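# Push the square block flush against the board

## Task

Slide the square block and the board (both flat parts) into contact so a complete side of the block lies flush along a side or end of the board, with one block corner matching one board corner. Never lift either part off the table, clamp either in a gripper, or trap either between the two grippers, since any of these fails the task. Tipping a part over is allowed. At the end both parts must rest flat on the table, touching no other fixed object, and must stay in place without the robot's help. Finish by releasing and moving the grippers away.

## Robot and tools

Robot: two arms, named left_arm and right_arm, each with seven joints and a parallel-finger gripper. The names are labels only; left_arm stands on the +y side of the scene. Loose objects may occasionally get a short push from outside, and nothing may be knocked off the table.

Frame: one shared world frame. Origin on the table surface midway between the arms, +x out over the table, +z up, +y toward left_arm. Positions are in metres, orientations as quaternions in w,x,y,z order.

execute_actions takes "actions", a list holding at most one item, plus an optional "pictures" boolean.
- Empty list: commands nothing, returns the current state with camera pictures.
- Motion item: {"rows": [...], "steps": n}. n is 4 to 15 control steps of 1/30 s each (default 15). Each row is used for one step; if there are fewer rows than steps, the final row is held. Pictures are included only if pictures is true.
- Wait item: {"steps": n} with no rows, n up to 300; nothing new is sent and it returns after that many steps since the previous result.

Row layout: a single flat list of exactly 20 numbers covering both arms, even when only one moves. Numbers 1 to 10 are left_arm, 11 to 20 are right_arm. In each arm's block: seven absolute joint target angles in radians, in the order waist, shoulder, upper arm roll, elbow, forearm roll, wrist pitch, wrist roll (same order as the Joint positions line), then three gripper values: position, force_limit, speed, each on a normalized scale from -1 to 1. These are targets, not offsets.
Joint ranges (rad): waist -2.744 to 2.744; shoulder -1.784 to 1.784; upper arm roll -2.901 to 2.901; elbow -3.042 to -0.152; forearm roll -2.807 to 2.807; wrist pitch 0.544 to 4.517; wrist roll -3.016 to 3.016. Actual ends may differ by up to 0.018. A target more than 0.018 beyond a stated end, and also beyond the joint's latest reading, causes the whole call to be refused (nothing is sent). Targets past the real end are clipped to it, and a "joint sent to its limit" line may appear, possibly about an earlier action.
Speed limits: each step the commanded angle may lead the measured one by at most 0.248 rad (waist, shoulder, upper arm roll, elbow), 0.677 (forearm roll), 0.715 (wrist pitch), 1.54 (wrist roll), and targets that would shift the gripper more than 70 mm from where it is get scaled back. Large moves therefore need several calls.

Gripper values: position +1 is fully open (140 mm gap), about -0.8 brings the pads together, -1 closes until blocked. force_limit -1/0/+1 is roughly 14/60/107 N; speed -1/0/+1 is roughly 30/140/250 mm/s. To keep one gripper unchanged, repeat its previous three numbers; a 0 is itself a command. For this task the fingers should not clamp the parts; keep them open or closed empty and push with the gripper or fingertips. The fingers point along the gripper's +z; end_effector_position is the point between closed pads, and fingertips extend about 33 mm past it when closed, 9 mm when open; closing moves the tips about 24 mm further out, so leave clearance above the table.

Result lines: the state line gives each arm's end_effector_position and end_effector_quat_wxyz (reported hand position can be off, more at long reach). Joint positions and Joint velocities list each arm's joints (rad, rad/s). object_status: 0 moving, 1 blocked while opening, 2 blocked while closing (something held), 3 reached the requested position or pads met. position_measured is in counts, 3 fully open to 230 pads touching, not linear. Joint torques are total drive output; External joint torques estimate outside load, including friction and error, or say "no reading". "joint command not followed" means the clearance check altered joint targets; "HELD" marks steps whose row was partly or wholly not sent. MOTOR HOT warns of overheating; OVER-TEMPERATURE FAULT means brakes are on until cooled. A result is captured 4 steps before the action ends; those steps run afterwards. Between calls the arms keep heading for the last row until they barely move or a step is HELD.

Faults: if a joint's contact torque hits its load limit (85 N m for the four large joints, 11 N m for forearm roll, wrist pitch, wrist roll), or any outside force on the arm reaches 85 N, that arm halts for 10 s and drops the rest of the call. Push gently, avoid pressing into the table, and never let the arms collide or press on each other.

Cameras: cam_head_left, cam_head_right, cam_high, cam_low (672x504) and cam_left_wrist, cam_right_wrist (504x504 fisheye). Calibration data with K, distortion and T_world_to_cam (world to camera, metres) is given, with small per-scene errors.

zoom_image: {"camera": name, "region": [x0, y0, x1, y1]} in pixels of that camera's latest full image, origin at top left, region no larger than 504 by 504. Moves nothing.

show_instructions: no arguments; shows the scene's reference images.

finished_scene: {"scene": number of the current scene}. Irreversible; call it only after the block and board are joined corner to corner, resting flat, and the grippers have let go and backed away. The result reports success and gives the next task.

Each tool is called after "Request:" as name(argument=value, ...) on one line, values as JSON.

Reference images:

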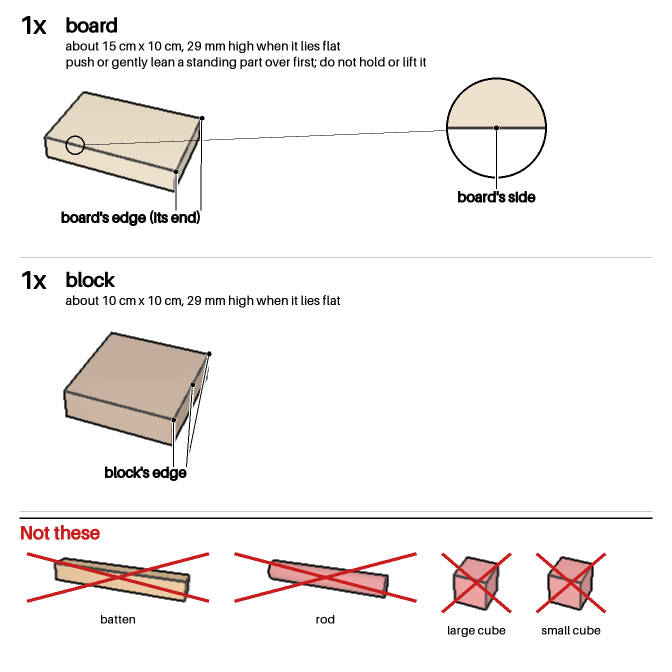

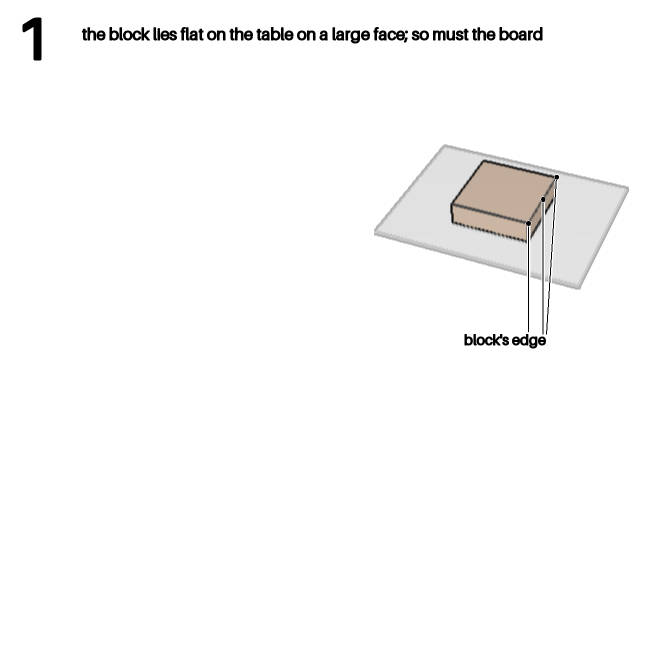

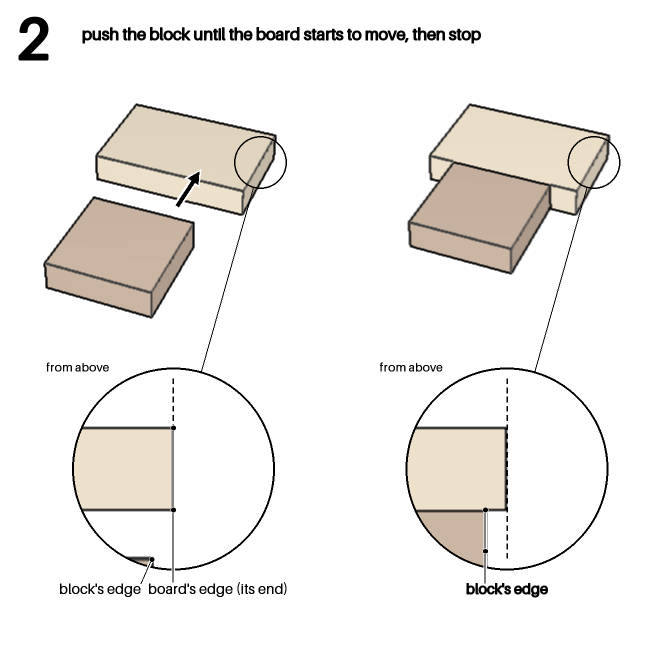

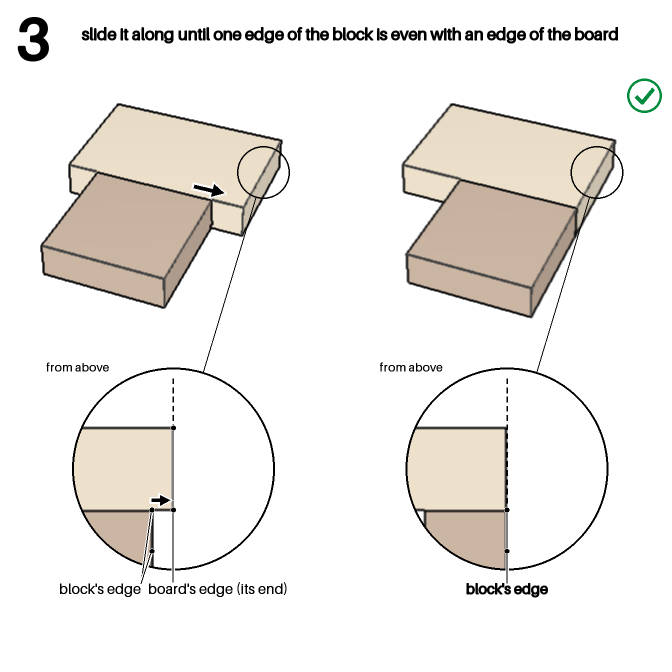

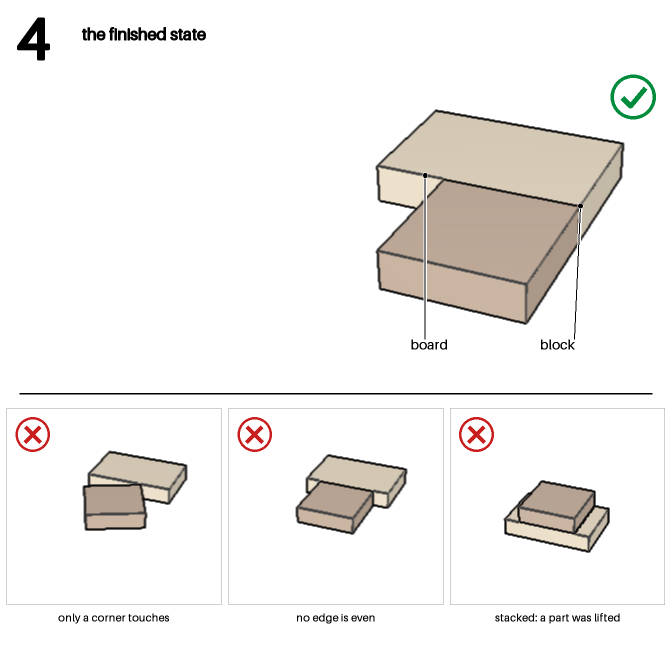

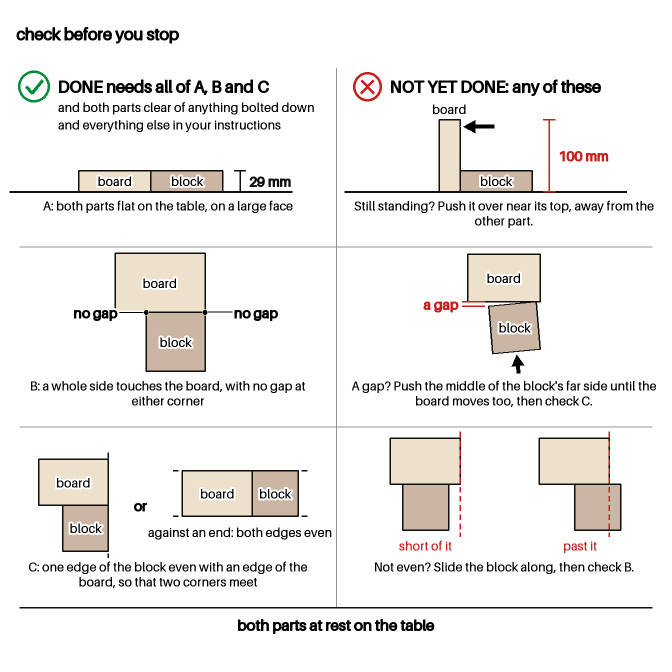

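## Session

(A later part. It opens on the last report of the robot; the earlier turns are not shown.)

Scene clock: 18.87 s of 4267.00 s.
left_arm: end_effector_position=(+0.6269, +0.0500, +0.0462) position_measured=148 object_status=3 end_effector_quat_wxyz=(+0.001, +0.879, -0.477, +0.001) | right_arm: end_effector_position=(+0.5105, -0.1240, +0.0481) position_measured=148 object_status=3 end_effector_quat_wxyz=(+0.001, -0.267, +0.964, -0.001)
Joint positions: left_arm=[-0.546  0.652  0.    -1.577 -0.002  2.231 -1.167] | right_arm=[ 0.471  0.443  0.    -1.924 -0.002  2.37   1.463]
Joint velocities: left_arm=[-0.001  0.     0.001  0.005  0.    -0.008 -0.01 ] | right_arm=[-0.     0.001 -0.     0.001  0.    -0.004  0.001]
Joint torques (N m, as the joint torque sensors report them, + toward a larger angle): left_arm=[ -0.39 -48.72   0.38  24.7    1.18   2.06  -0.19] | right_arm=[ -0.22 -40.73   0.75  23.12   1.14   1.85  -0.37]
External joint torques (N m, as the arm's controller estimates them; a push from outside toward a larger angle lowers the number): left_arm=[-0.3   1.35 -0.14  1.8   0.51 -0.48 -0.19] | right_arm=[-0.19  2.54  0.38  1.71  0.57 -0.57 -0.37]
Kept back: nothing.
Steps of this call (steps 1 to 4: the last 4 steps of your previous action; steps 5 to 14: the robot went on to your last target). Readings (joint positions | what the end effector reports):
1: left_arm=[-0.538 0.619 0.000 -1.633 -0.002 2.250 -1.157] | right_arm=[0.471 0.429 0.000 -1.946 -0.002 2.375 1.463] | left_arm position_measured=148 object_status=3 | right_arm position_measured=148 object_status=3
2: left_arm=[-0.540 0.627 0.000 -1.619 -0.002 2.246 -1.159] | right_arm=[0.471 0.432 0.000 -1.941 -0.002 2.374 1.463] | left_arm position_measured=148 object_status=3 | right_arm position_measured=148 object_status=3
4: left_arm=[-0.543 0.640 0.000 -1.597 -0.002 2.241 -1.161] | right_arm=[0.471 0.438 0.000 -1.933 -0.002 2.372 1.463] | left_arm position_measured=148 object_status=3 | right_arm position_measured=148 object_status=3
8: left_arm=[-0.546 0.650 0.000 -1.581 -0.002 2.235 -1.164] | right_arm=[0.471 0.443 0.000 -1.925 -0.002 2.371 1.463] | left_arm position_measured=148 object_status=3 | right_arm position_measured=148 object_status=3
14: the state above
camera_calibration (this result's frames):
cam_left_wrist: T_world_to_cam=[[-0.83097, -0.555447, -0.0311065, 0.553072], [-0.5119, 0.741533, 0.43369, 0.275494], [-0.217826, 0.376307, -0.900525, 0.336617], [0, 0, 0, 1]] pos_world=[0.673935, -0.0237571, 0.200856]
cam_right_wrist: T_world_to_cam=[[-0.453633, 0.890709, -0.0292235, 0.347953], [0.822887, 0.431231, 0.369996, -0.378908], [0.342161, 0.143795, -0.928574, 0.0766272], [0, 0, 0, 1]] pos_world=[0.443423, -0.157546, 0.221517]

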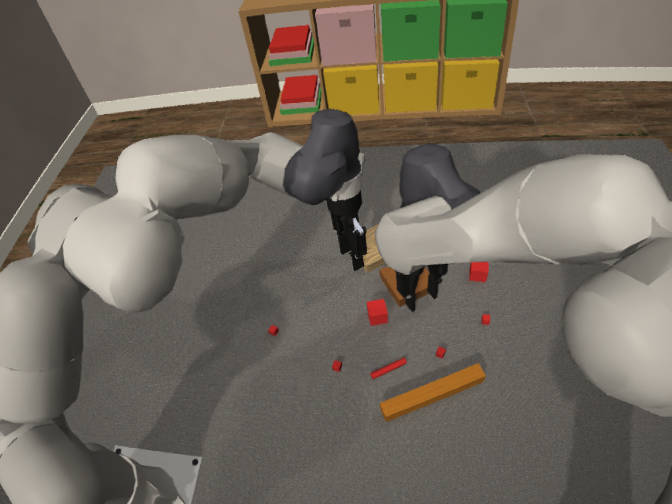

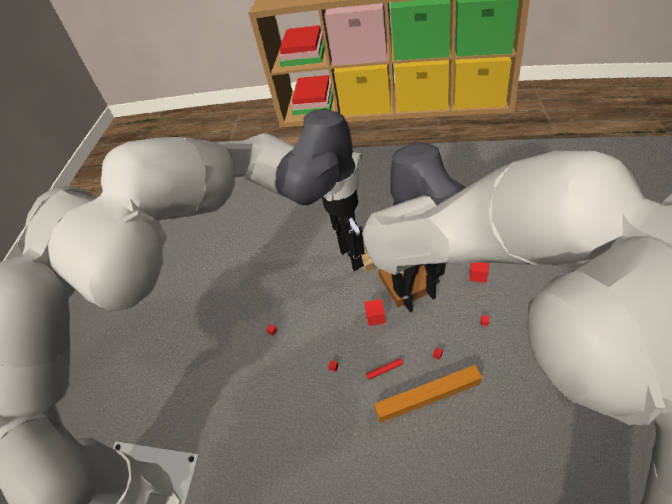

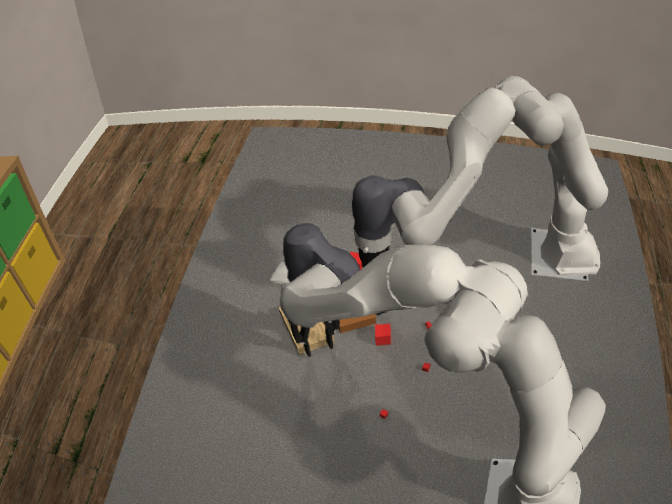

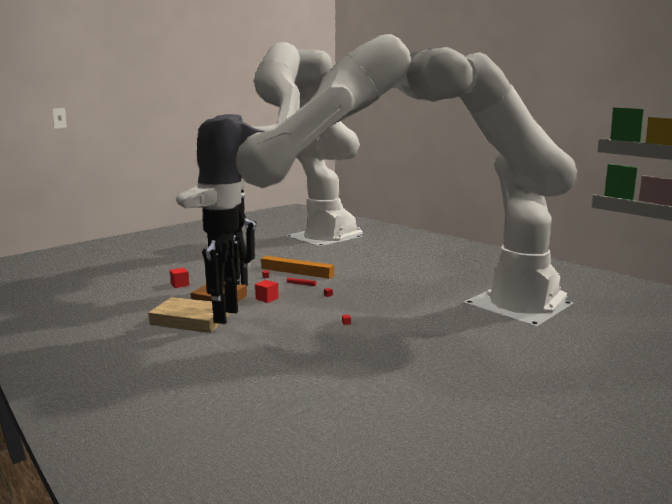

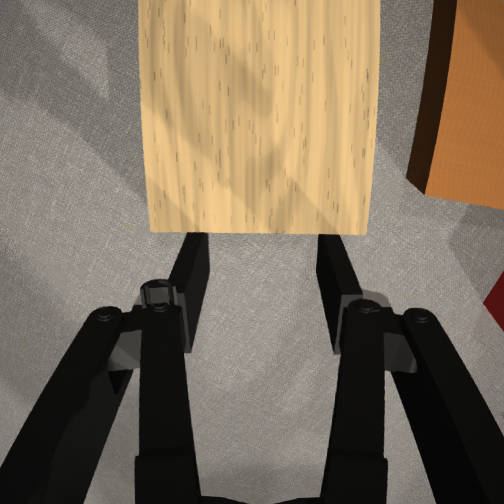

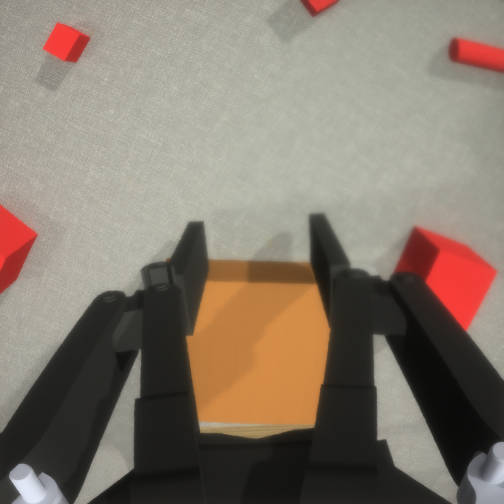

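Request:
execute_actions(actions=[{"rows": [
[-0.548,0.657,0,-1.57,0,2.22,-1.178,-0.15,0,0, 0.471,0.449,0,-1.914,0,2.36,1.465,-0.15,0,0],
[-0.549,0.662,0,-1.561,0,2.215,-1.18,-0.15,0,0, 0.471,0.453,0,-1.908,0,2.357,1.466,-0.15,0,0],
[-0.55,0.667,0,-1.552,0,2.21,-1.182,-0.15,0,0, 0.472,0.457,0,-1.901,0,2.354,1.467,-0.15,0,0],
[-0.551,0.673,0,-1.542,0,2.206,-1.182,-0.15,0,0, 0.472,0.461,0,-1.895,0,2.351,1.468,-0.15,0,0],
[-0.552,0.678,0,-1.533,0,2.203,-1.182,-0.15,0,0, 0.472,0.465,0,-1.888,0,2.348,1.469,-0.15,0,0],
[-0.553,0.683,0,-1.524,0,2.202,-1.182,-0.15,0,0, 0.473,0.469,0,-1.882,0,2.345,1.47,-0.15,0,0],
[-0.554,0.687,0,-1.517,0,2.202,-1.182,-0.15,0,0, 0.473,0.473,0,-1.875,0,2.342,1.47,-0.15,0,0],
[-0.554,0.687,0,-1.517,0,2.202,-1.182,-0.15,0,0, 0.473,0.478,0,-1.868,0,2.339,1.471,-0.15,0,0],
[-0.554,0.687,0,-1.517,0,2.202,-1.182,-0.15,0,0, 0.474,0.482,0,-1.862,0,2.336,1.471,-0.15,0,0],
[-0.554,0.687,0,-1.517,0,2.202,-1.182,-0.15,0,0, 0.474,0.486,0,-1.855,0,2.333,1.472,-0.15,0,0],
[-0.554,0.687,0,-1.517,0,2.202,-1.182,-0.15,0,0, 0.474,0.49,0,-1.849,0,2.331,1.472,-0.15,0,0],
[-0.554,0.687,0,-1.517,0,2.202,-1.182,-0.15,0,0, 0.475,0.494,0,-1.842,0,2.328,1.473,-0.15,0,0],
[-0.553,0.682,0,-1.526,0,2.21,-1.175,-0.15,0,0, 0.475,0.498,0,-1.836,0,2.326,1.473,-0.15,0,0],
[-0.552,0.676,0,-1.536,0,2.218,-1.17,-0.15,0,0, 0.475,0.502,0,-1.829,0,2.323,1.474,-0.15,0,0],
[-0.55,0.669,0,-1.549,0,2.226,-1.165,-0.15,0,0, 0.475,0.506,0,-1.822,0,2.321,1.474,-0.15,0,0]
], "steps": 15}])

Request:
execute_actions(actions=[{"rows": [
[-0.548,0.661,0,-1.563,0,2.234,-1.162,-0.15,0,0, 0.476,0.51,0,-1.816,0,2.318,1.475,-0.15,0,0],
[-0.547,0.653,0,-1.577,0,2.242,-1.16,-0.15,0,0, 0.476,0.514,0,-1.809,0,2.316,1.475,-0.15,0,0],
[-0.545,0.645,0,-1.591,0,2.248,-1.16,-0.15,0,0, 0.476,0.518,0,-1.803,0,2.313,1.475,-0.15,0,0],
[-0.543,0.637,0,-1.604,0,2.25,-1.16,-0.15,0,0, 0.477,0.522,0,-1.796,0,2.311,1.475,-0.15,0,0],
[-0.542,0.631,0,-1.614,0,2.25,-1.16,-0.15,0,0, 0.477,0.526,0,-1.79,0,2.308,1.475,-0.15,0,0],
[-0.541,0.626,0,-1.622,0,2.25,-1.16,-0.15,0,0, 0.477,0.53,0,-1.783,0,2.306,1.475,-0.15,0,0],
[-0.541,0.626,0,-1.622,0,2.25,-1.16,-0.15,0,0, 0.478,0.535,0,-1.776,0,2.303,1.475,-0.15,0,0],
[-0.541,0.626,0,-1.622,0,2.25,-1.16,-0.15,0,0, 0.478,0.539,0,-1.77,0,2.301,1.475,-0.15,0,0],
[-0.541,0.626,0,-1.622,0,2.25,-1.16,-0.15,0,0, 0.478,0.543,0,-1.763,0,2.298,1.475,-0.15,0,0],
[-0.541,0.626,0,-1.622,0,2.25,-1.16,-0.15,0,0, 0.478,0.547,0,-1.757,0,2.296,1.475,-0.15,0,0],
[-0.541,0.626,0,-1.622,0,2.25,-1.16,-0.15,0,0, 0.479,0.551,0,-1.75,0,2.293,1.475,-0.15,0,0],
[-0.541,0.626,0,-1.622,0,2.25,-1.16,-0.15,0,0, 0.479,0.555,0,-1.744,0,2.291,1.475,-0.15,0,0],
[-0.541,0.626,0,-1.622,0,2.25,-1.16,-0.15,0,0, 0.479,0.559,0,-1.737,0,2.289,1.475,-0.15,0,0],
[-0.541,0.626,0,-1.622,0,2.25,-1.16,-0.15,0,0, 0.479,0.563,0,-1.73,0,2.288,1.475,-0.15,0,0],
[-0.541,0.626,0,-1.622,0,2.25,-1.16,-0.15,0,0, 0.479,0.567,0,-1.724,0,2.288,1.475,-0.15,0,0]
], "steps": 15}])

Request:
execute_actions(actions=[{"steps": 12}], pictures=true)

Scene clock: 20.60 s of 4267.00 s.
left_arm: end_effector_position=(+0.6330, +0.0404, +0.0464) position_measured=148 object_status=3 end_effector_quat_wxyz=(+0.001, +0.879, -0.476, +0.001) | right_arm: end_effector_position=(+0.5224, -0.1181, +0.0476) position_measured=148 object_status=3 end_effector_quat_wxyz=(+0.001, -0.267, +0.964, -0.001)
Joint positions: left_arm=[-0.552  0.683  0.    -1.522 -0.002  2.208 -1.175] | right_arm=[ 0.471  0.48   0.    -1.865 -0.002  2.346  1.464]
Joint velocities: left_arm=[-0.007  0.022 -0.     0.04   0.    -0.025 -0.01 ] | right_arm=[ 0.007  0.115  0.     0.18  -0.001 -0.063  0.007]
Joint torques (N m, as the joint torque sensors report them, + toward a larger angle): left_arm=[ -0.15 -50.32   0.34  25.71   1.18   2.15  -0.14] | right_arm=[  1.07 -42.42   0.97  23.67   1.28   1.78   0.29]
External joint torques (N m, as the arm's controller estimates them; a push from outside toward a larger angle lowers the number): left_arm=[-0.61  0.66 -0.66  2.78  0.48 -0.36 -0.14] | right_arm=[ 1.11  2.58  0.53  2.75  0.7  -0.45  0.29]
Steps of this call (steps 1 to 30: the robot went on to your last target; steps 31 to 41: nothing new was sent; steps 42 to 52: the first 11 steps of this action). Readings (joint positions | what the end effector reports):
42: left_arm=[-0.546 0.652 0.000 -1.575 -0.002 2.228 -1.170] | right_arm=[0.471 0.444 0.000 -1.922 -0.002 2.368 1.463] | left_arm position_measured=148 object_status=3 | right_arm position_measured=148 object_status=3
43: left_arm=[-0.546 0.654 0.000 -1.572 -0.002 2.226 -1.171] | right_arm=[0.471 0.446 0.000 -1.918 -0.002 2.367 1.463] | left_arm position_measured=148 object_status=3 | right_arm position_measured=148 object_status=3
45: left_arm=[-0.547 0.661 0.000 -1.559 -0.002 2.221 -1.172] | right_arm=[0.471 0.452 0.000 -1.909 -0.002 2.363 1.463] | left_arm position_measured=148 object_status=3 | right_arm position_measured=148 object_status=3
49: left_arm=[-0.551 0.679 0.000 -1.530 -0.002 2.212 -1.174] | right_arm=[0.471 0.467 0.000 -1.884 -0.002 2.354 1.463] | left_arm position_measured=148 object_status=3 | right_arm position_measured=148 object_status=3
52: the state above

Scene clock: 21.10 s of 4267.00 s.
left_arm: end_effector_position=(+0.6202, +0.0578, +0.0447) position_measured=148 object_status=3 end_effector_quat_wxyz=(+0.000, +0.880, -0.474, -0.003) | right_arm: end_effector_position=(+0.5409, -0.1062, +0.0464) position_measured=148 object_status=3 end_effector_quat_wxyz=(+0.001, -0.267, +0.964, -0.001)
Joint positions: left_arm=[-0.542  0.63   0.    -1.618 -0.002  2.242 -1.168] | right_arm=[ 0.476  0.54   0.    -1.767 -0.002  2.308  1.468]
Joint velocities: left_arm=[-0.001 -0.02  -0.    -0.032  0.001  0.031  0.01 ] | right_arm=[ 0.009  0.115 -0.001  0.181  0.002 -0.071  0.006]
Joint torques (N m, as the joint torque sensors report them, + toward a larger angle): left_arm=[  0.83 -50.3    0.26  22.27   1.13   2.84   0.31] | right_arm=[  2.13 -44.11   1.03  22.89   1.12   2.08   0.26]
External joint torques (N m, as the arm's controller estimates them; a push from outside toward a larger angle lowers the number): left_arm=[ 1.43 -1.77  0.23 -0.21  0.47  0.35  0.31] | right_arm=[ 1.76  2.91  0.18  1.42  0.5  -0.15  0.29]
Steps of this call (steps 1 to 4: the last 4 steps of your previous action; steps 5 to 15: the first 11 steps of this action). Readings (joint positions | what the end effector reports):
5: left_arm=[-0.552 0.675 0.000 -1.541 -0.002 2.215 -1.174] | right_arm=[0.473 0.500 0.000 -1.832 -0.002 2.333 1.466] | left_arm position_measured=148 object_status=3 | right_arm position_measured=148 object_status=3
6: left_arm=[-0.551 0.669 0.000 -1.552 -0.002 2.219 -1.173] | right_arm=[0.473 0.504 0.000 -1.826 -0.002 2.331 1.466] | left_arm position_measured=148 object_status=3 | right_arm position_measured=148 object_status=3
8: left_arm=[-0.549 0.656 0.000 -1.576 -0.002 2.228 -1.171] | right_arm=[0.474 0.512 0.000 -1.813 -0.002 2.326 1.467] | left_arm position_measured=148 object_status=3 | right_arm position_measured=148 object_status=3
12: left_arm=[-0.543 0.634 0.000 -1.611 -0.002 2.238 -1.169] | right_arm=[0.475 0.528 0.000 -1.786 -0.002 2.316 1.468] | left_arm position_measured=148 object_status=3 | right_arm position_measured=148 object_status=3
15: the state above

Scene clock: 21.50 s of 4267.00 s.
left_arm: end_effector_position=(+0.6205, +0.0576, +0.0447) position_measured=148 object_status=3 end_effector_quat_wxyz=(+0.000, +0.880, -0.475, -0.001) | right_arm: end_effector_position=(+0.5481, -0.1022, +0.0458) position_measured=148 object_status=3 end_effector_quat_wxyz=(+0.000, -0.267, +0.964, -0.001)
Joint positions: left_arm=[-0.542  0.629  0.    -1.62  -0.002  2.246 -1.166] | right_arm=[ 0.477  0.565  0.    -1.727 -0.002  2.292  1.469]
Joint velocities: left_arm=[-0.    -0.001 -0.001 -0.001 -0.     0.004  0.004] | right_arm=[-0.002  0.003 -0.001  0.007  0.    -0.009 -0.001]
Joint torques (N m, as the joint torque sensors report them, + toward a larger angle): left_arm=[  1.01 -50.91   0.27  22.51   1.14   2.84   0.33] | right_arm=[  0.72 -44.24   1.4   24.67   1.2    2.18   0.18]
External joint torques (N m, as the arm's controller estimates them; a push from outside toward a larger angle lowers the number): left_arm=[ 1.13 -1.65 -0.2  -0.18  0.47  0.31  0.33] | right_arm=[ 0.86  3.05  1.02  2.46  0.59 -0.24  0.18]
Kept back: nothing.
Steps of this call (steps 1 to 4: the last 4 steps of your previous action; steps 5 to 12: the robot went on to your last target). Readings (joint positions | what the end effector reports):
1: left_arm=[-0.542 0.629 0.000 -1.618 -0.002 2.243 -1.168] | right_arm=[0.476 0.544 0.000 -1.760 -0.002 2.305 1.468] | left_arm position_measured=148 object_status=3 | right_arm position_measured=148 object_status=3
2: left_arm=[-0.542 0.629 0.000 -1.619 -0.002 2.244 -1.167] | right_arm=[0.476 0.548 0.000 -1.754 -0.002 2.303 1.469] | left_arm position_measured=148 object_status=3 | right_arm position_measured=148 object_status=3
4: left_arm=[-0.542 0.629 0.000 -1.620 -0.002 2.245 -1.167] | right_arm=[0.477 0.556 0.000 -1.740 -0.002 2.298 1.469] | left_arm position_measured=148 object_status=3 | right_arm position_measured=148 object_status=3
8: left_arm=[-0.542 0.629 0.000 -1.620 -0.002 2.246 -1.166] | right_arm=[0.477 0.563 0.000 -1.729 -0.002 2.294 1.469] | left_arm position_measured=148 object_status=3 | right_arm position_measured=148 object_status=3
12: the state above
camera_calibration (this result's frames):
cam_left_wrist: T_world_to_cam=[[-0.829638, -0.557526, -0.0294212, 0.551126], [-0.512238, 0.739169, 0.437312, 0.267467], [-0.222066, 0.377881, -0.898828, 0.333437], [0, 0, 0, 1]] pos_world=[0.668287, -0.0164355, 0.198951]
cam_right_wrist: T_world_to_cam=[[-0.453382, 0.890837, -0.0292247, 0.34533], [0.823825, 0.431342, 0.367772, -0.418825], [0.34023, 0.142665, -0.929457, 0.0595184], [0, 0, 0, 1]] pos_world=[0.481355, -0.135467, 0.219444]

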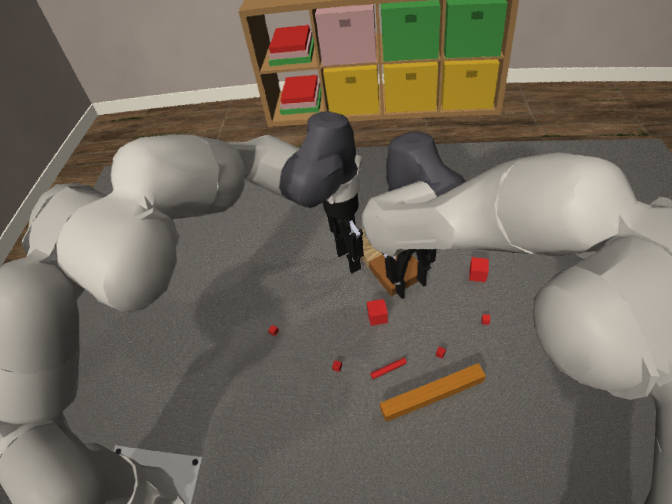

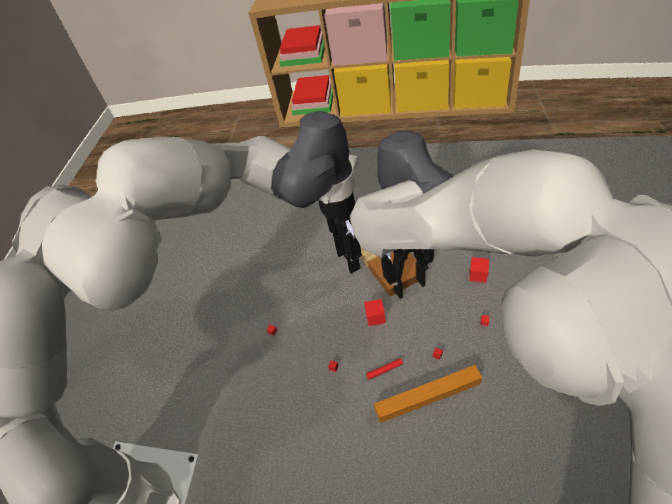

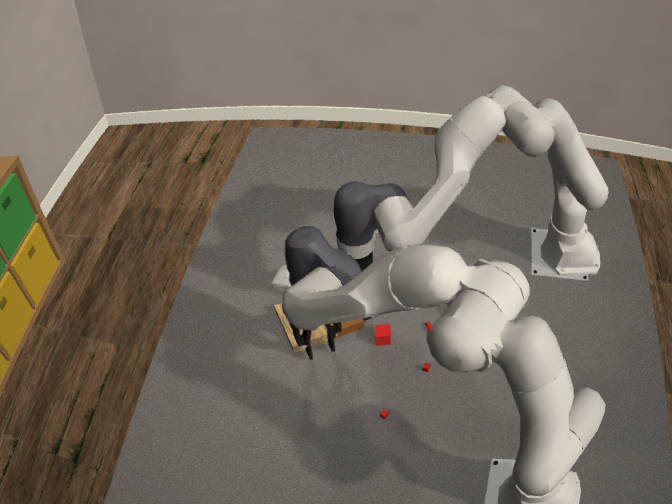

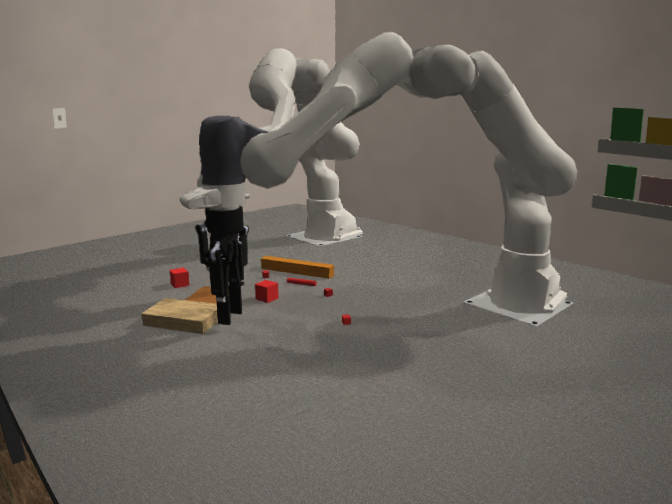

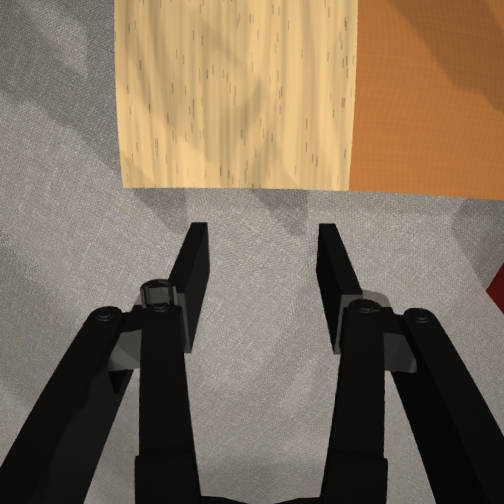

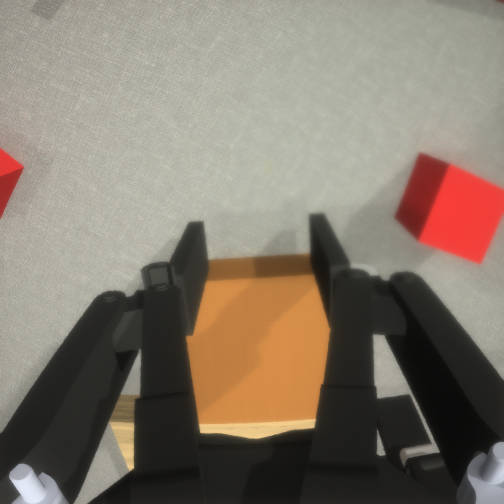

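Looks nearly perfectly even. Zooming to check.

Request:
zoom_image(camera="cam_left_wrist", region=[320, 160, 380, 220])

Request:
zoom_image(camera="cam_left_wrist", region=[260, 0, 460, 200])

Region (320, 160, 380, 220) of cam_left_wrist's 504x504 image, scaled by 8.400, with more detail than that image has.

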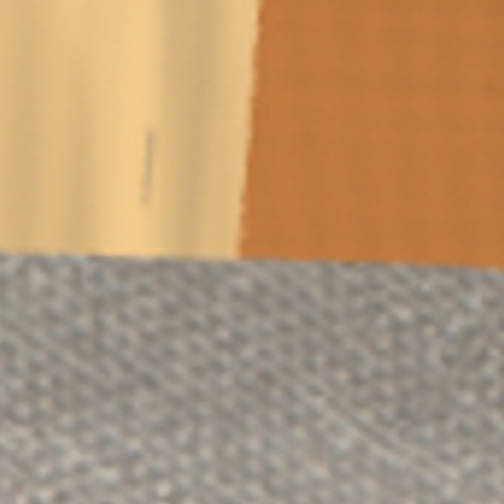

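Region (260, 0, 460, 200) of cam_left_wrist's 504x504 image, scaled by 2.520, with more detail than that image has.

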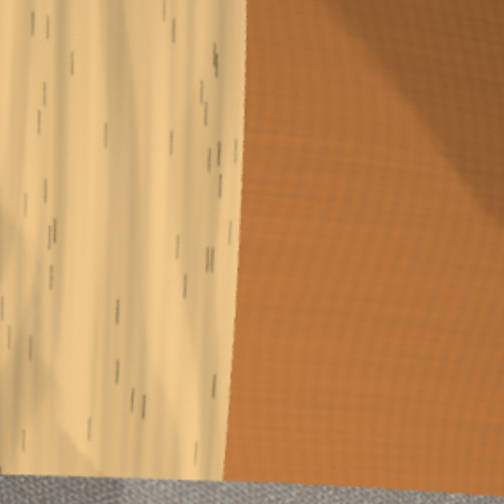

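Request:
execute_actions(actions=[{"rows": [
[-0.541,0.62,0,-1.628,0,2.248,-1.16,-0.15,0,0, 0.477,0.563,0,-1.732,0,2.288,1.47,-0.15,0,0],
[-0.539,0.608,0,-1.639,0,2.246,-1.16,-0.15,0,0, 0.477,0.557,0,-1.743,0,2.288,1.47,-0.15,0,0],
[-0.535,0.59,0,-1.655,0,2.244,-1.16,-0.15,0,0, 0.476,0.549,0,-1.758,0,2.29,1.47,-0.15,0,0],
[-0.53,0.568,0,-1.676,0,2.242,-1.16,-0.15,0,0, 0.475,0.538,0,-1.776,0,2.29,1.47,-0.15,0,0],
[-0.523,0.543,0,-1.699,0,2.24,-1.16,-0.15,0,0, 0.473,0.522,0,-1.796,0,2.29,1.47,-0.15,0,0],
[-0.515,0.515,0,-1.725,0,2.238,-1.16,-0.15,0,0, 0.47,0.502,0,-1.818,0,2.288,1.47,-0.15,0,0],
[-0.505,0.485,0,-1.752,0,2.236,-1.16,-0.15,0,0, 0.465,0.478,0,-1.841,0,2.284,1.47,-0.15,0,0],
[-0.493,0.455,0,-1.78,0,2.233,-1.16,-0.15,0,0, 0.457,0.45,0,-1.865,0,2.278,1.47,-0.15,0,0],
[-0.48,0.425,0,-1.808,0,2.23,-1.16,-0.15,0,0, 0.446,0.42,0,-1.889,0,2.272,1.47,-0.15,0,0],
[-0.465,0.395,0,-1.835,0,2.228,-1.16,-0.15,0,0, 0.432,0.39,0,-1.912,0,2.265,1.47,-0.15,0,0],
[-0.447,0.365,0,-1.863,0,2.226,-1.16,-0.15,0,0, 0.415,0.36,0,-1.935,0,2.258,1.47,-0.15,0,0],
[-0.427,0.335,0,-1.891,0,2.224,-1.16,-0.15,0,0, 0.395,0.33,0,-1.957,0,2.251,1.47,-0.15,0,0],
[-0.405,0.305,0,-1.918,0,2.221,-1.16,-0.15,0,0, 0.373,0.3,0,-1.979,0,2.244,1.47,-0.15,0,0],
[-0.38,0.275,0,-1.946,0,2.219,-1.16,-0.15,0,0, 0.348,0.27,0,-2.001,0,2.237,1.47,-0.15,0,0],
[-0.355,0.245,0,-1.974,0,2.216,-1.16,-0.15,0,0, 0.323,0.24,0,-2.023,0,2.23,1.47,-0.15,0,0]
], "steps": 15}])

Request:
execute_actions(actions=[{"rows": [
[-0.33,0.215,0,-2.0,0,2.214,-1.16,-0.15,0,0, 0.298,0.21,0,-2.045,0,2.225,1.47,-0.15,0,0],
[-0.305,0.185,0,-2.028,0,2.212,-1.16,-0.15,0,0, 0.273,0.18,0,-2.067,0,2.22,1.47,-0.15,0,0],
[-0.28,0.155,0,-2.056,0,2.21,-1.16,-0.15,0,0, 0.248,0.15,0,-2.089,0,2.215,1.47,-0.15,0,0],
[-0.255,0.127,0,-2.082,0,2.208,-1.16,-0.15,0,0, 0.223,0.122,0,-2.11,0,2.21,1.47,-0.15,0,0],
[-0.23,0.1,0,-2.107,0,2.206,-1.16,-0.15,0,0, 0.198,0.096,0,-2.129,0,2.205,1.47,-0.15,0,0],
[-0.205,0.076,0,-2.13,0,2.204,-1.16,-0.15,0,0, 0.173,0.072,0,-2.147,0,2.2,1.47,-0.15,0,0],
[-0.18,0.055,0,-2.149,0,2.203,-1.16,-0.15,0,0, 0.148,0.052,0,-2.162,0,2.2,1.47,-0.15,0,0],
[-0.155,0.037,0,-2.166,0,2.202,-1.16,-0.15,0,0, 0.123,0.035,0,-2.174,0,2.2,1.47,-0.15,0,0],
[-0.13,0.022,0,-2.18,0,2.201,-1.16,-0.15,0,0, 0.098,0.021,0,-2.184,0,2.2,1.47,-0.15,0,0],
[-0.107,0.011,0,-2.19,0,2.2,-1.16,-0.15,0,0, 0.075,0.011,0,-2.192,0,2.2,1.47,-0.15,0,0],
[-0.087,0.004,0,-2.196,0,2.2,-1.16,-0.15,0,0, 0.054,0.004,0,-2.197,0,2.2,1.47,-0.15,0,0],
[-0.07,0,0,-2.2,0,2.2,-1.16,-0.15,0,0, 0.036,0,0,-2.2,0,2.2,1.47,-0.15,0,0],
[-0.058,0,0,-2.2,0,2.2,-1.16,-0.15,0,0, 0.02,0,0,-2.2,0,2.2,1.47,-0.15,0,0],
[-0.052,0,0,-2.2,0,2.2,-1.16,-0.15,0,0, 0.008,0,0,-2.2,0,2.2,1.47,-0.15,0,0],
[-0.05,0,0,-2.2,0,2.2,-1.16,-0.15,0,0, 0,0,0,-2.2,0,2.2,1.47,-0.15,0,0]
], "steps": 15}])

Request:
execute_actions(actions=[{"steps": 12}], pictures=true)

Request:
zoom_image(camera="cam_head_left", region=[335, 195, 455, 300])

Scene clock: 24.97 s of 4267.00 s.
left_arm: end_effector_position=(+0.6031, +0.1113, +0.0935) position_measured=148 object_status=3 end_effector_quat_wxyz=(+0.001, +0.892, -0.452, -0.001) | right_arm: end_effector_position=(+0.5088, -0.1368, +0.0645) position_measured=148 object_status=3 end_effector_quat_wxyz=(-0.019, -0.255, +0.967, -0.003)
Joint positions: left_arm=[-0.483  0.433 -0.004 -1.806 -0.002  2.236 -1.165] | right_arm=[ 0.449  0.428  0.004 -1.889 -0.002  2.279  1.469]
Joint velocities: left_arm=[ 0.413 -0.891  0.011 -0.715  0.001 -0.071 -0.001] | right_arm=[-0.312 -0.82   0.001 -0.617 -0.002 -0.137 -0.001]
Joint torques (N m, as the joint torque sensors report them, + toward a larger angle): left_arm=[  2.39 -42.37   2.58  24.35   1.13   2.61   0.33] | right_arm=[ -3.14 -42.91  -0.88  25.21   1.15   2.72   0.08]
External joint torques (N m, as the arm's controller estimates them; a push from outside toward a larger angle lowers the number): left_arm=[ 1.46 -2.2   0.13 -0.65  0.45 -0.49  0.33] | right_arm=[ 0.3   0.18  1.92 -0.97  0.53 -0.62  0.09]
Steps of this call (steps 1 to 30: the robot went on to your last target; steps 31 to 90: nothing new was sent; then 0.10 s passed at rest; steps 91 to 101: the first 11 steps of this action). Readings (joint positions | what the end effector reports):
91: left_arm=[-0.542 0.627 0.000 -1.622 -0.002 2.247 -1.165] | right_arm=[0.477 0.565 0.000 -1.727 -0.002 2.291 1.469] | left_arm position_measured=148 object_status=3 | right_arm position_measured=148 object_status=3
92: left_arm=[-0.542 0.624 0.000 -1.627 -0.002 2.247 -1.165] | right_arm=[0.477 0.563 0.000 -1.731 -0.002 2.291 1.469] | left_arm position_measured=148 object_status=3 | right_arm position_measured=148 object_status=3
94: left_arm=[-0.539 0.606 -0.000 -1.649 -0.002 2.246 -1.165] | right_arm=[0.477 0.554 0.000 -1.749 -0.002 2.292 1.469] | left_arm position_measured=148 object_status=3 | right_arm position_measured=148 object_status=3
98: left_arm=[-0.518 0.522 -0.003 -1.731 -0.002 2.241 -1.165] | right_arm=[0.471 0.502 0.001 -1.822 -0.002 2.289 1.469] | left_arm position_measured=148 object_status=3 | right_arm position_measured=148 object_status=3
101: the state above

Scene clock: 25.47 s of 4267.00 s.
left_arm: end_effector_position=(+0.5805, +0.3444, +0.1706) position_measured=148 object_status=3 end_effector_quat_wxyz=(-0.000, +0.958, -0.287, +0.006) | right_arm: end_effector_position=(+0.4829, -0.3530, +0.1701) position_measured=148 object_status=3 end_effector_quat_wxyz=(+0.007, -0.082, +0.997, -0.001)
Joint positions: left_arm=[-0.134  0.031  0.002 -2.167 -0.001  2.209 -1.165] | right_arm=[ 0.102  0.028 -0.002 -2.172 -0.002  2.214  1.469]
Joint velocities: left_arm=[ 0.651 -0.386  0.04  -0.343  0.001 -0.044  0.   ] | right_arm=[-0.658 -0.369 -0.038 -0.265  0.    -0.058  0.001]
Joint torques (N m, as the joint torque sensors report them, + toward a larger angle): left_arm=[ -3.23 -29.94  -4.3   23.36   1.07   2.22   0.32] | right_arm=[  3.11 -28.12   3.69  21.6    1.16   1.82   0.09]
External joint torques (N m, as the arm's controller estimates them; a push from outside toward a larger angle lowers the number): left_arm=[ 1.62 -2.22 -0.21 -0.03  0.39 -0.5   0.32] | right_arm=[-0.94 -1.02  0.43 -0.75  0.49 -0.66  0.09]
Steps of this call (steps 1 to 4: the last 4 steps of your previous action; steps 5 to 15: the first 11 steps of this action). Readings (joint positions | what the end effector reports):
5: left_arm=[-0.384 0.279 -0.004 -1.940 -0.001 2.228 -1.165] | right_arm=[0.355 0.275 0.006 -1.996 -0.002 2.254 1.469] | left_arm position_measured=148 object_status=3 | right_arm position_measured=148 object_status=3
6: left_arm=[-0.360 0.249 -0.003 -1.967 -0.001 2.226 -1.165] | right_arm=[0.330 0.244 0.005 -2.017 -0.002 2.249 1.469] | left_arm position_measured=148 object_status=3 | right_arm position_measured=148 object_status=3
8: left_arm=[-0.308 0.190 -0.001 -2.021 -0.001 2.222 -1.165] | right_arm=[0.278 0.184 0.002 -2.060 -0.002 2.239 1.469] | left_arm position_measured=148 object_status=3 | right_arm position_measured=148 object_status=3
12: left_arm=[-0.207 0.084 0.002 -2.118 -0.001 2.214 -1.165] | right_arm=[0.175 0.079 -0.001 -2.135 -0.002 2.221 1.469] | left_arm position_measured=148 object_status=3 | right_arm position_measured=148 object_status=3
15: the state above

Scene clock: 25.87 s of 4267.00 s.
left_arm: end_effector_position=(+0.5743, +0.3903, +0.1710) position_measured=148 object_status=3 end_effector_quat_wxyz=(+0.000, +0.969, -0.247, +0.001) | right_arm: end_effector_position=(+0.4727, -0.4082, +0.1719) position_measured=148 object_status=3 end_effector_quat_wxyz=(+0.003, -0.030, +1.000, -0.001)
Joint positions: left_arm=[-0.05   0.003  0.002 -2.198 -0.001  2.203 -1.165] | right_arm=[ 0.001  0.002 -0.003 -2.197 -0.002  2.205  1.469]
Joint velocities: left_arm=[-0.     0.001 -0.013 -0.001  0.    -0.002  0.001] | right_arm=[ 0.001 -0.     0.021 -0.001  0.    -0.006  0.001]
Joint torques (N m, as the joint torque sensors report them, + toward a larger angle): left_arm=[  0.62 -32.82  -1.45  22.97   1.07   2.04   0.33] | right_arm=[  0.3  -30.71   0.77  21.57   1.18   1.85   0.05]
External joint torques (N m, as the arm's controller estimates them; a push from outside toward a larger angle lowers the number): left_arm=[ 0.28 -1.84 -1.76 -0.17  0.38 -0.5   0.33] | right_arm=[ 0.61  0.2   1.13 -1.5   0.52 -0.6   0.05]
Kept back: nothing.
Steps of this call (steps 1 to 4: the last 4 steps of your previous action; steps 5 to 12: the robot went on to your last target). Readings (joint positions | what the end effector reports):
1: left_arm=[-0.112 0.019 0.003 -2.177 -0.001 2.208 -1.165] | right_arm=[0.080 0.017 -0.002 -2.180 -0.002 2.212 1.469] | left_arm position_measured=148 object_status=3 | right_arm position_measured=148 object_status=3
2: left_arm=[-0.093 0.012 0.003 -2.184 -0.001 2.207 -1.165] | right_arm=[0.060 0.010 -0.003 -2.185 -0.002 2.211 1.469] | left_arm position_measured=148 object_status=3 | right_arm position_measured=148 object_status=3
4: left_arm=[-0.066 0.004 0.005 -2.191 -0.001 2.206 -1.165] | right_arm=[0.027 0.003 -0.004 -2.191 -0.002 2.209 1.469] | left_arm position_measured=148 object_status=3 | right_arm position_measured=148 object_status=3
8: left_arm=[-0.051 0.003 0.005 -2.197 -0.001 2.204 -1.165] | right_arm=[0.002 0.002 -0.006 -2.196 -0.002 2.206 1.469] | left_arm position_measured=148 object_status=3 | right_arm position_measured=148 object_status=3
12: the state above
camera_calibration (this result's frames):
cam_left_wrist: T_world_to_cam=[[-0.467636, -0.88336, -0.0314984, 0.621664], [-0.802938, 0.409621, 0.433015, 0.238939], [-0.369605, 0.227784, -0.900836, 0.454602], [0, 0, 0, 1]] pos_world=[0.650588, 0.347727, 0.325639]
cam_right_wrist: T_world_to_cam=[[0.00907236, 0.999526, -0.0294064, 0.413216], [0.927899, 0.0025463, 0.372822, -0.496157], [0.37272, -0.0306685, -0.927437, 0.159559], [0, 0, 0, 1]] pos_world=[0.397165, -0.406863, 0.34511]

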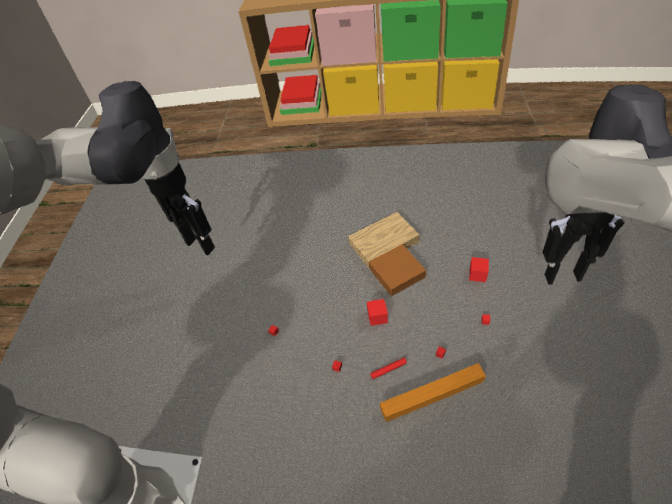

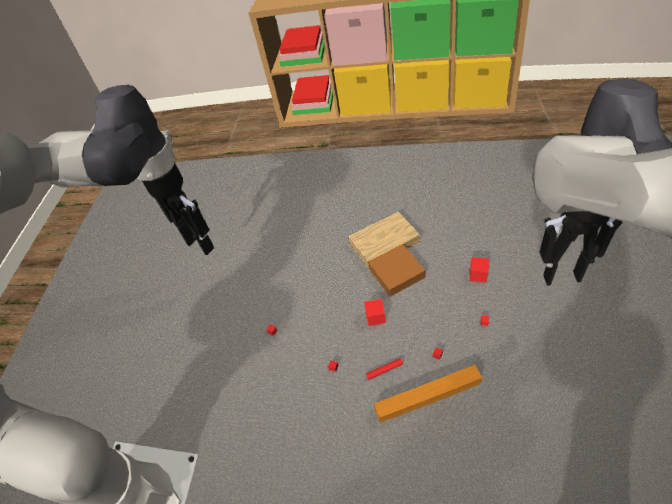

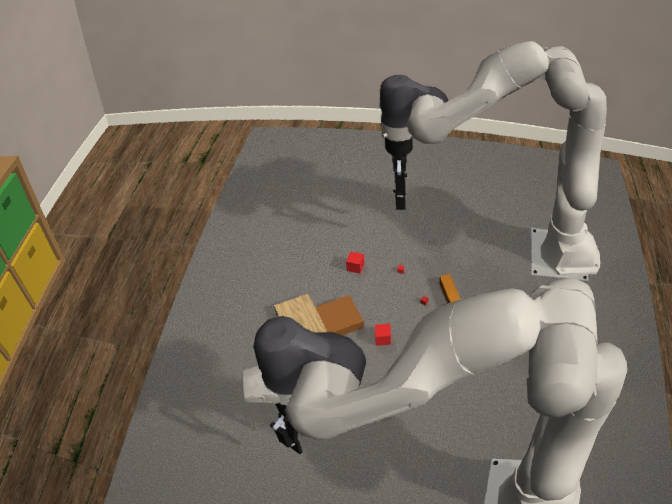

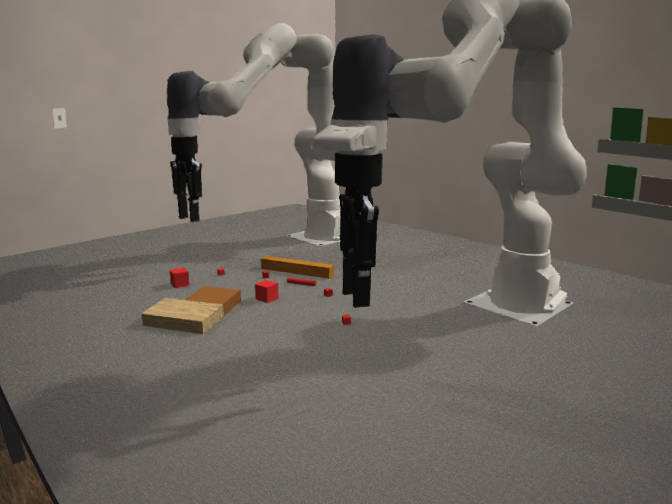

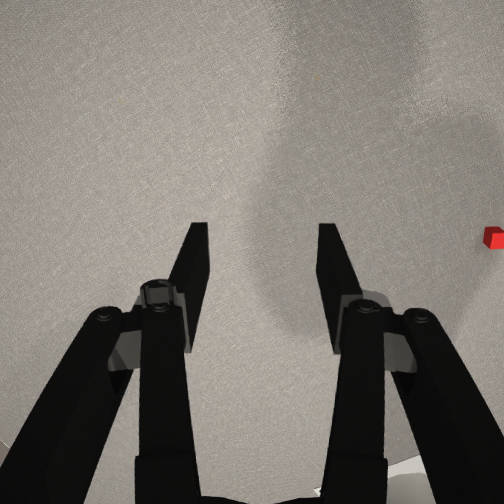

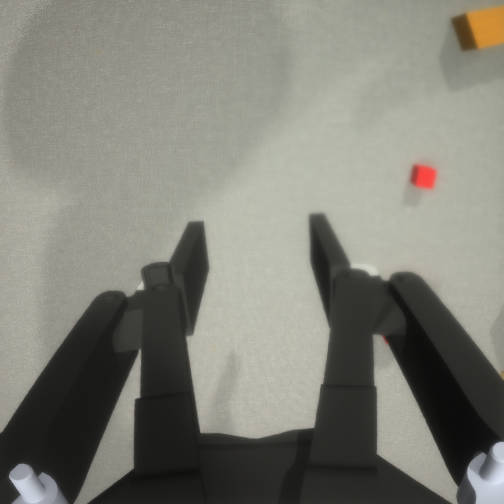

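Region (335, 195, 455, 300) of cam_head_left's 672x504 image, scaled by 4.200, with more detail than that image has; it fills the top 441 rows of this view, and the rest is white.

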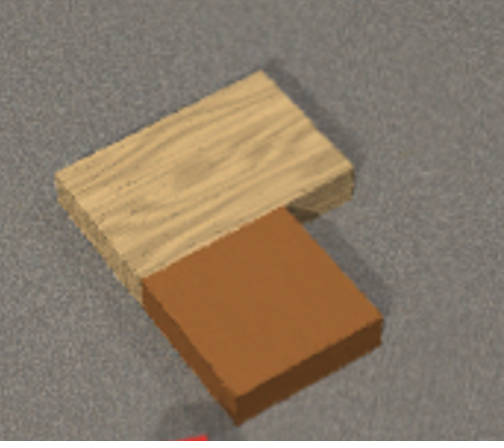

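Request:
zoom_image(camera="cam_low", region=[135, 275, 255, 345])

Request:
zoom_image(camera="cam_high", region=[270, 280, 370, 345])

Region (135, 275, 255, 345) of cam_low's 672x504 image, scaled by 4.200, with more detail than that image has; it fills the top 294 rows of this view, and the rest is white.

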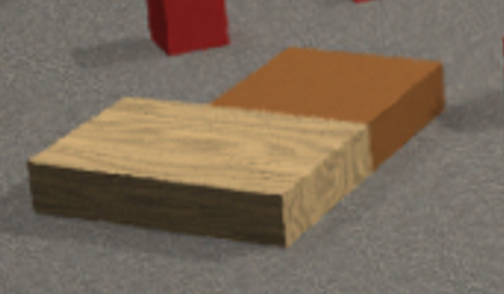

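Region (270, 280, 370, 345) of cam_high's 672x504 image, scaled by 5.040, with more detail than that image has; it fills the top 328 rows of this view, and the rest is white.

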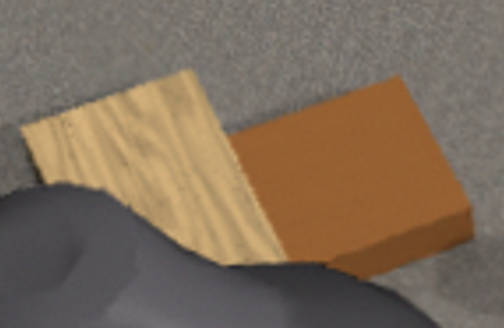

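Request:
finished_scene(scene=1)

The scene is finished: the task was done.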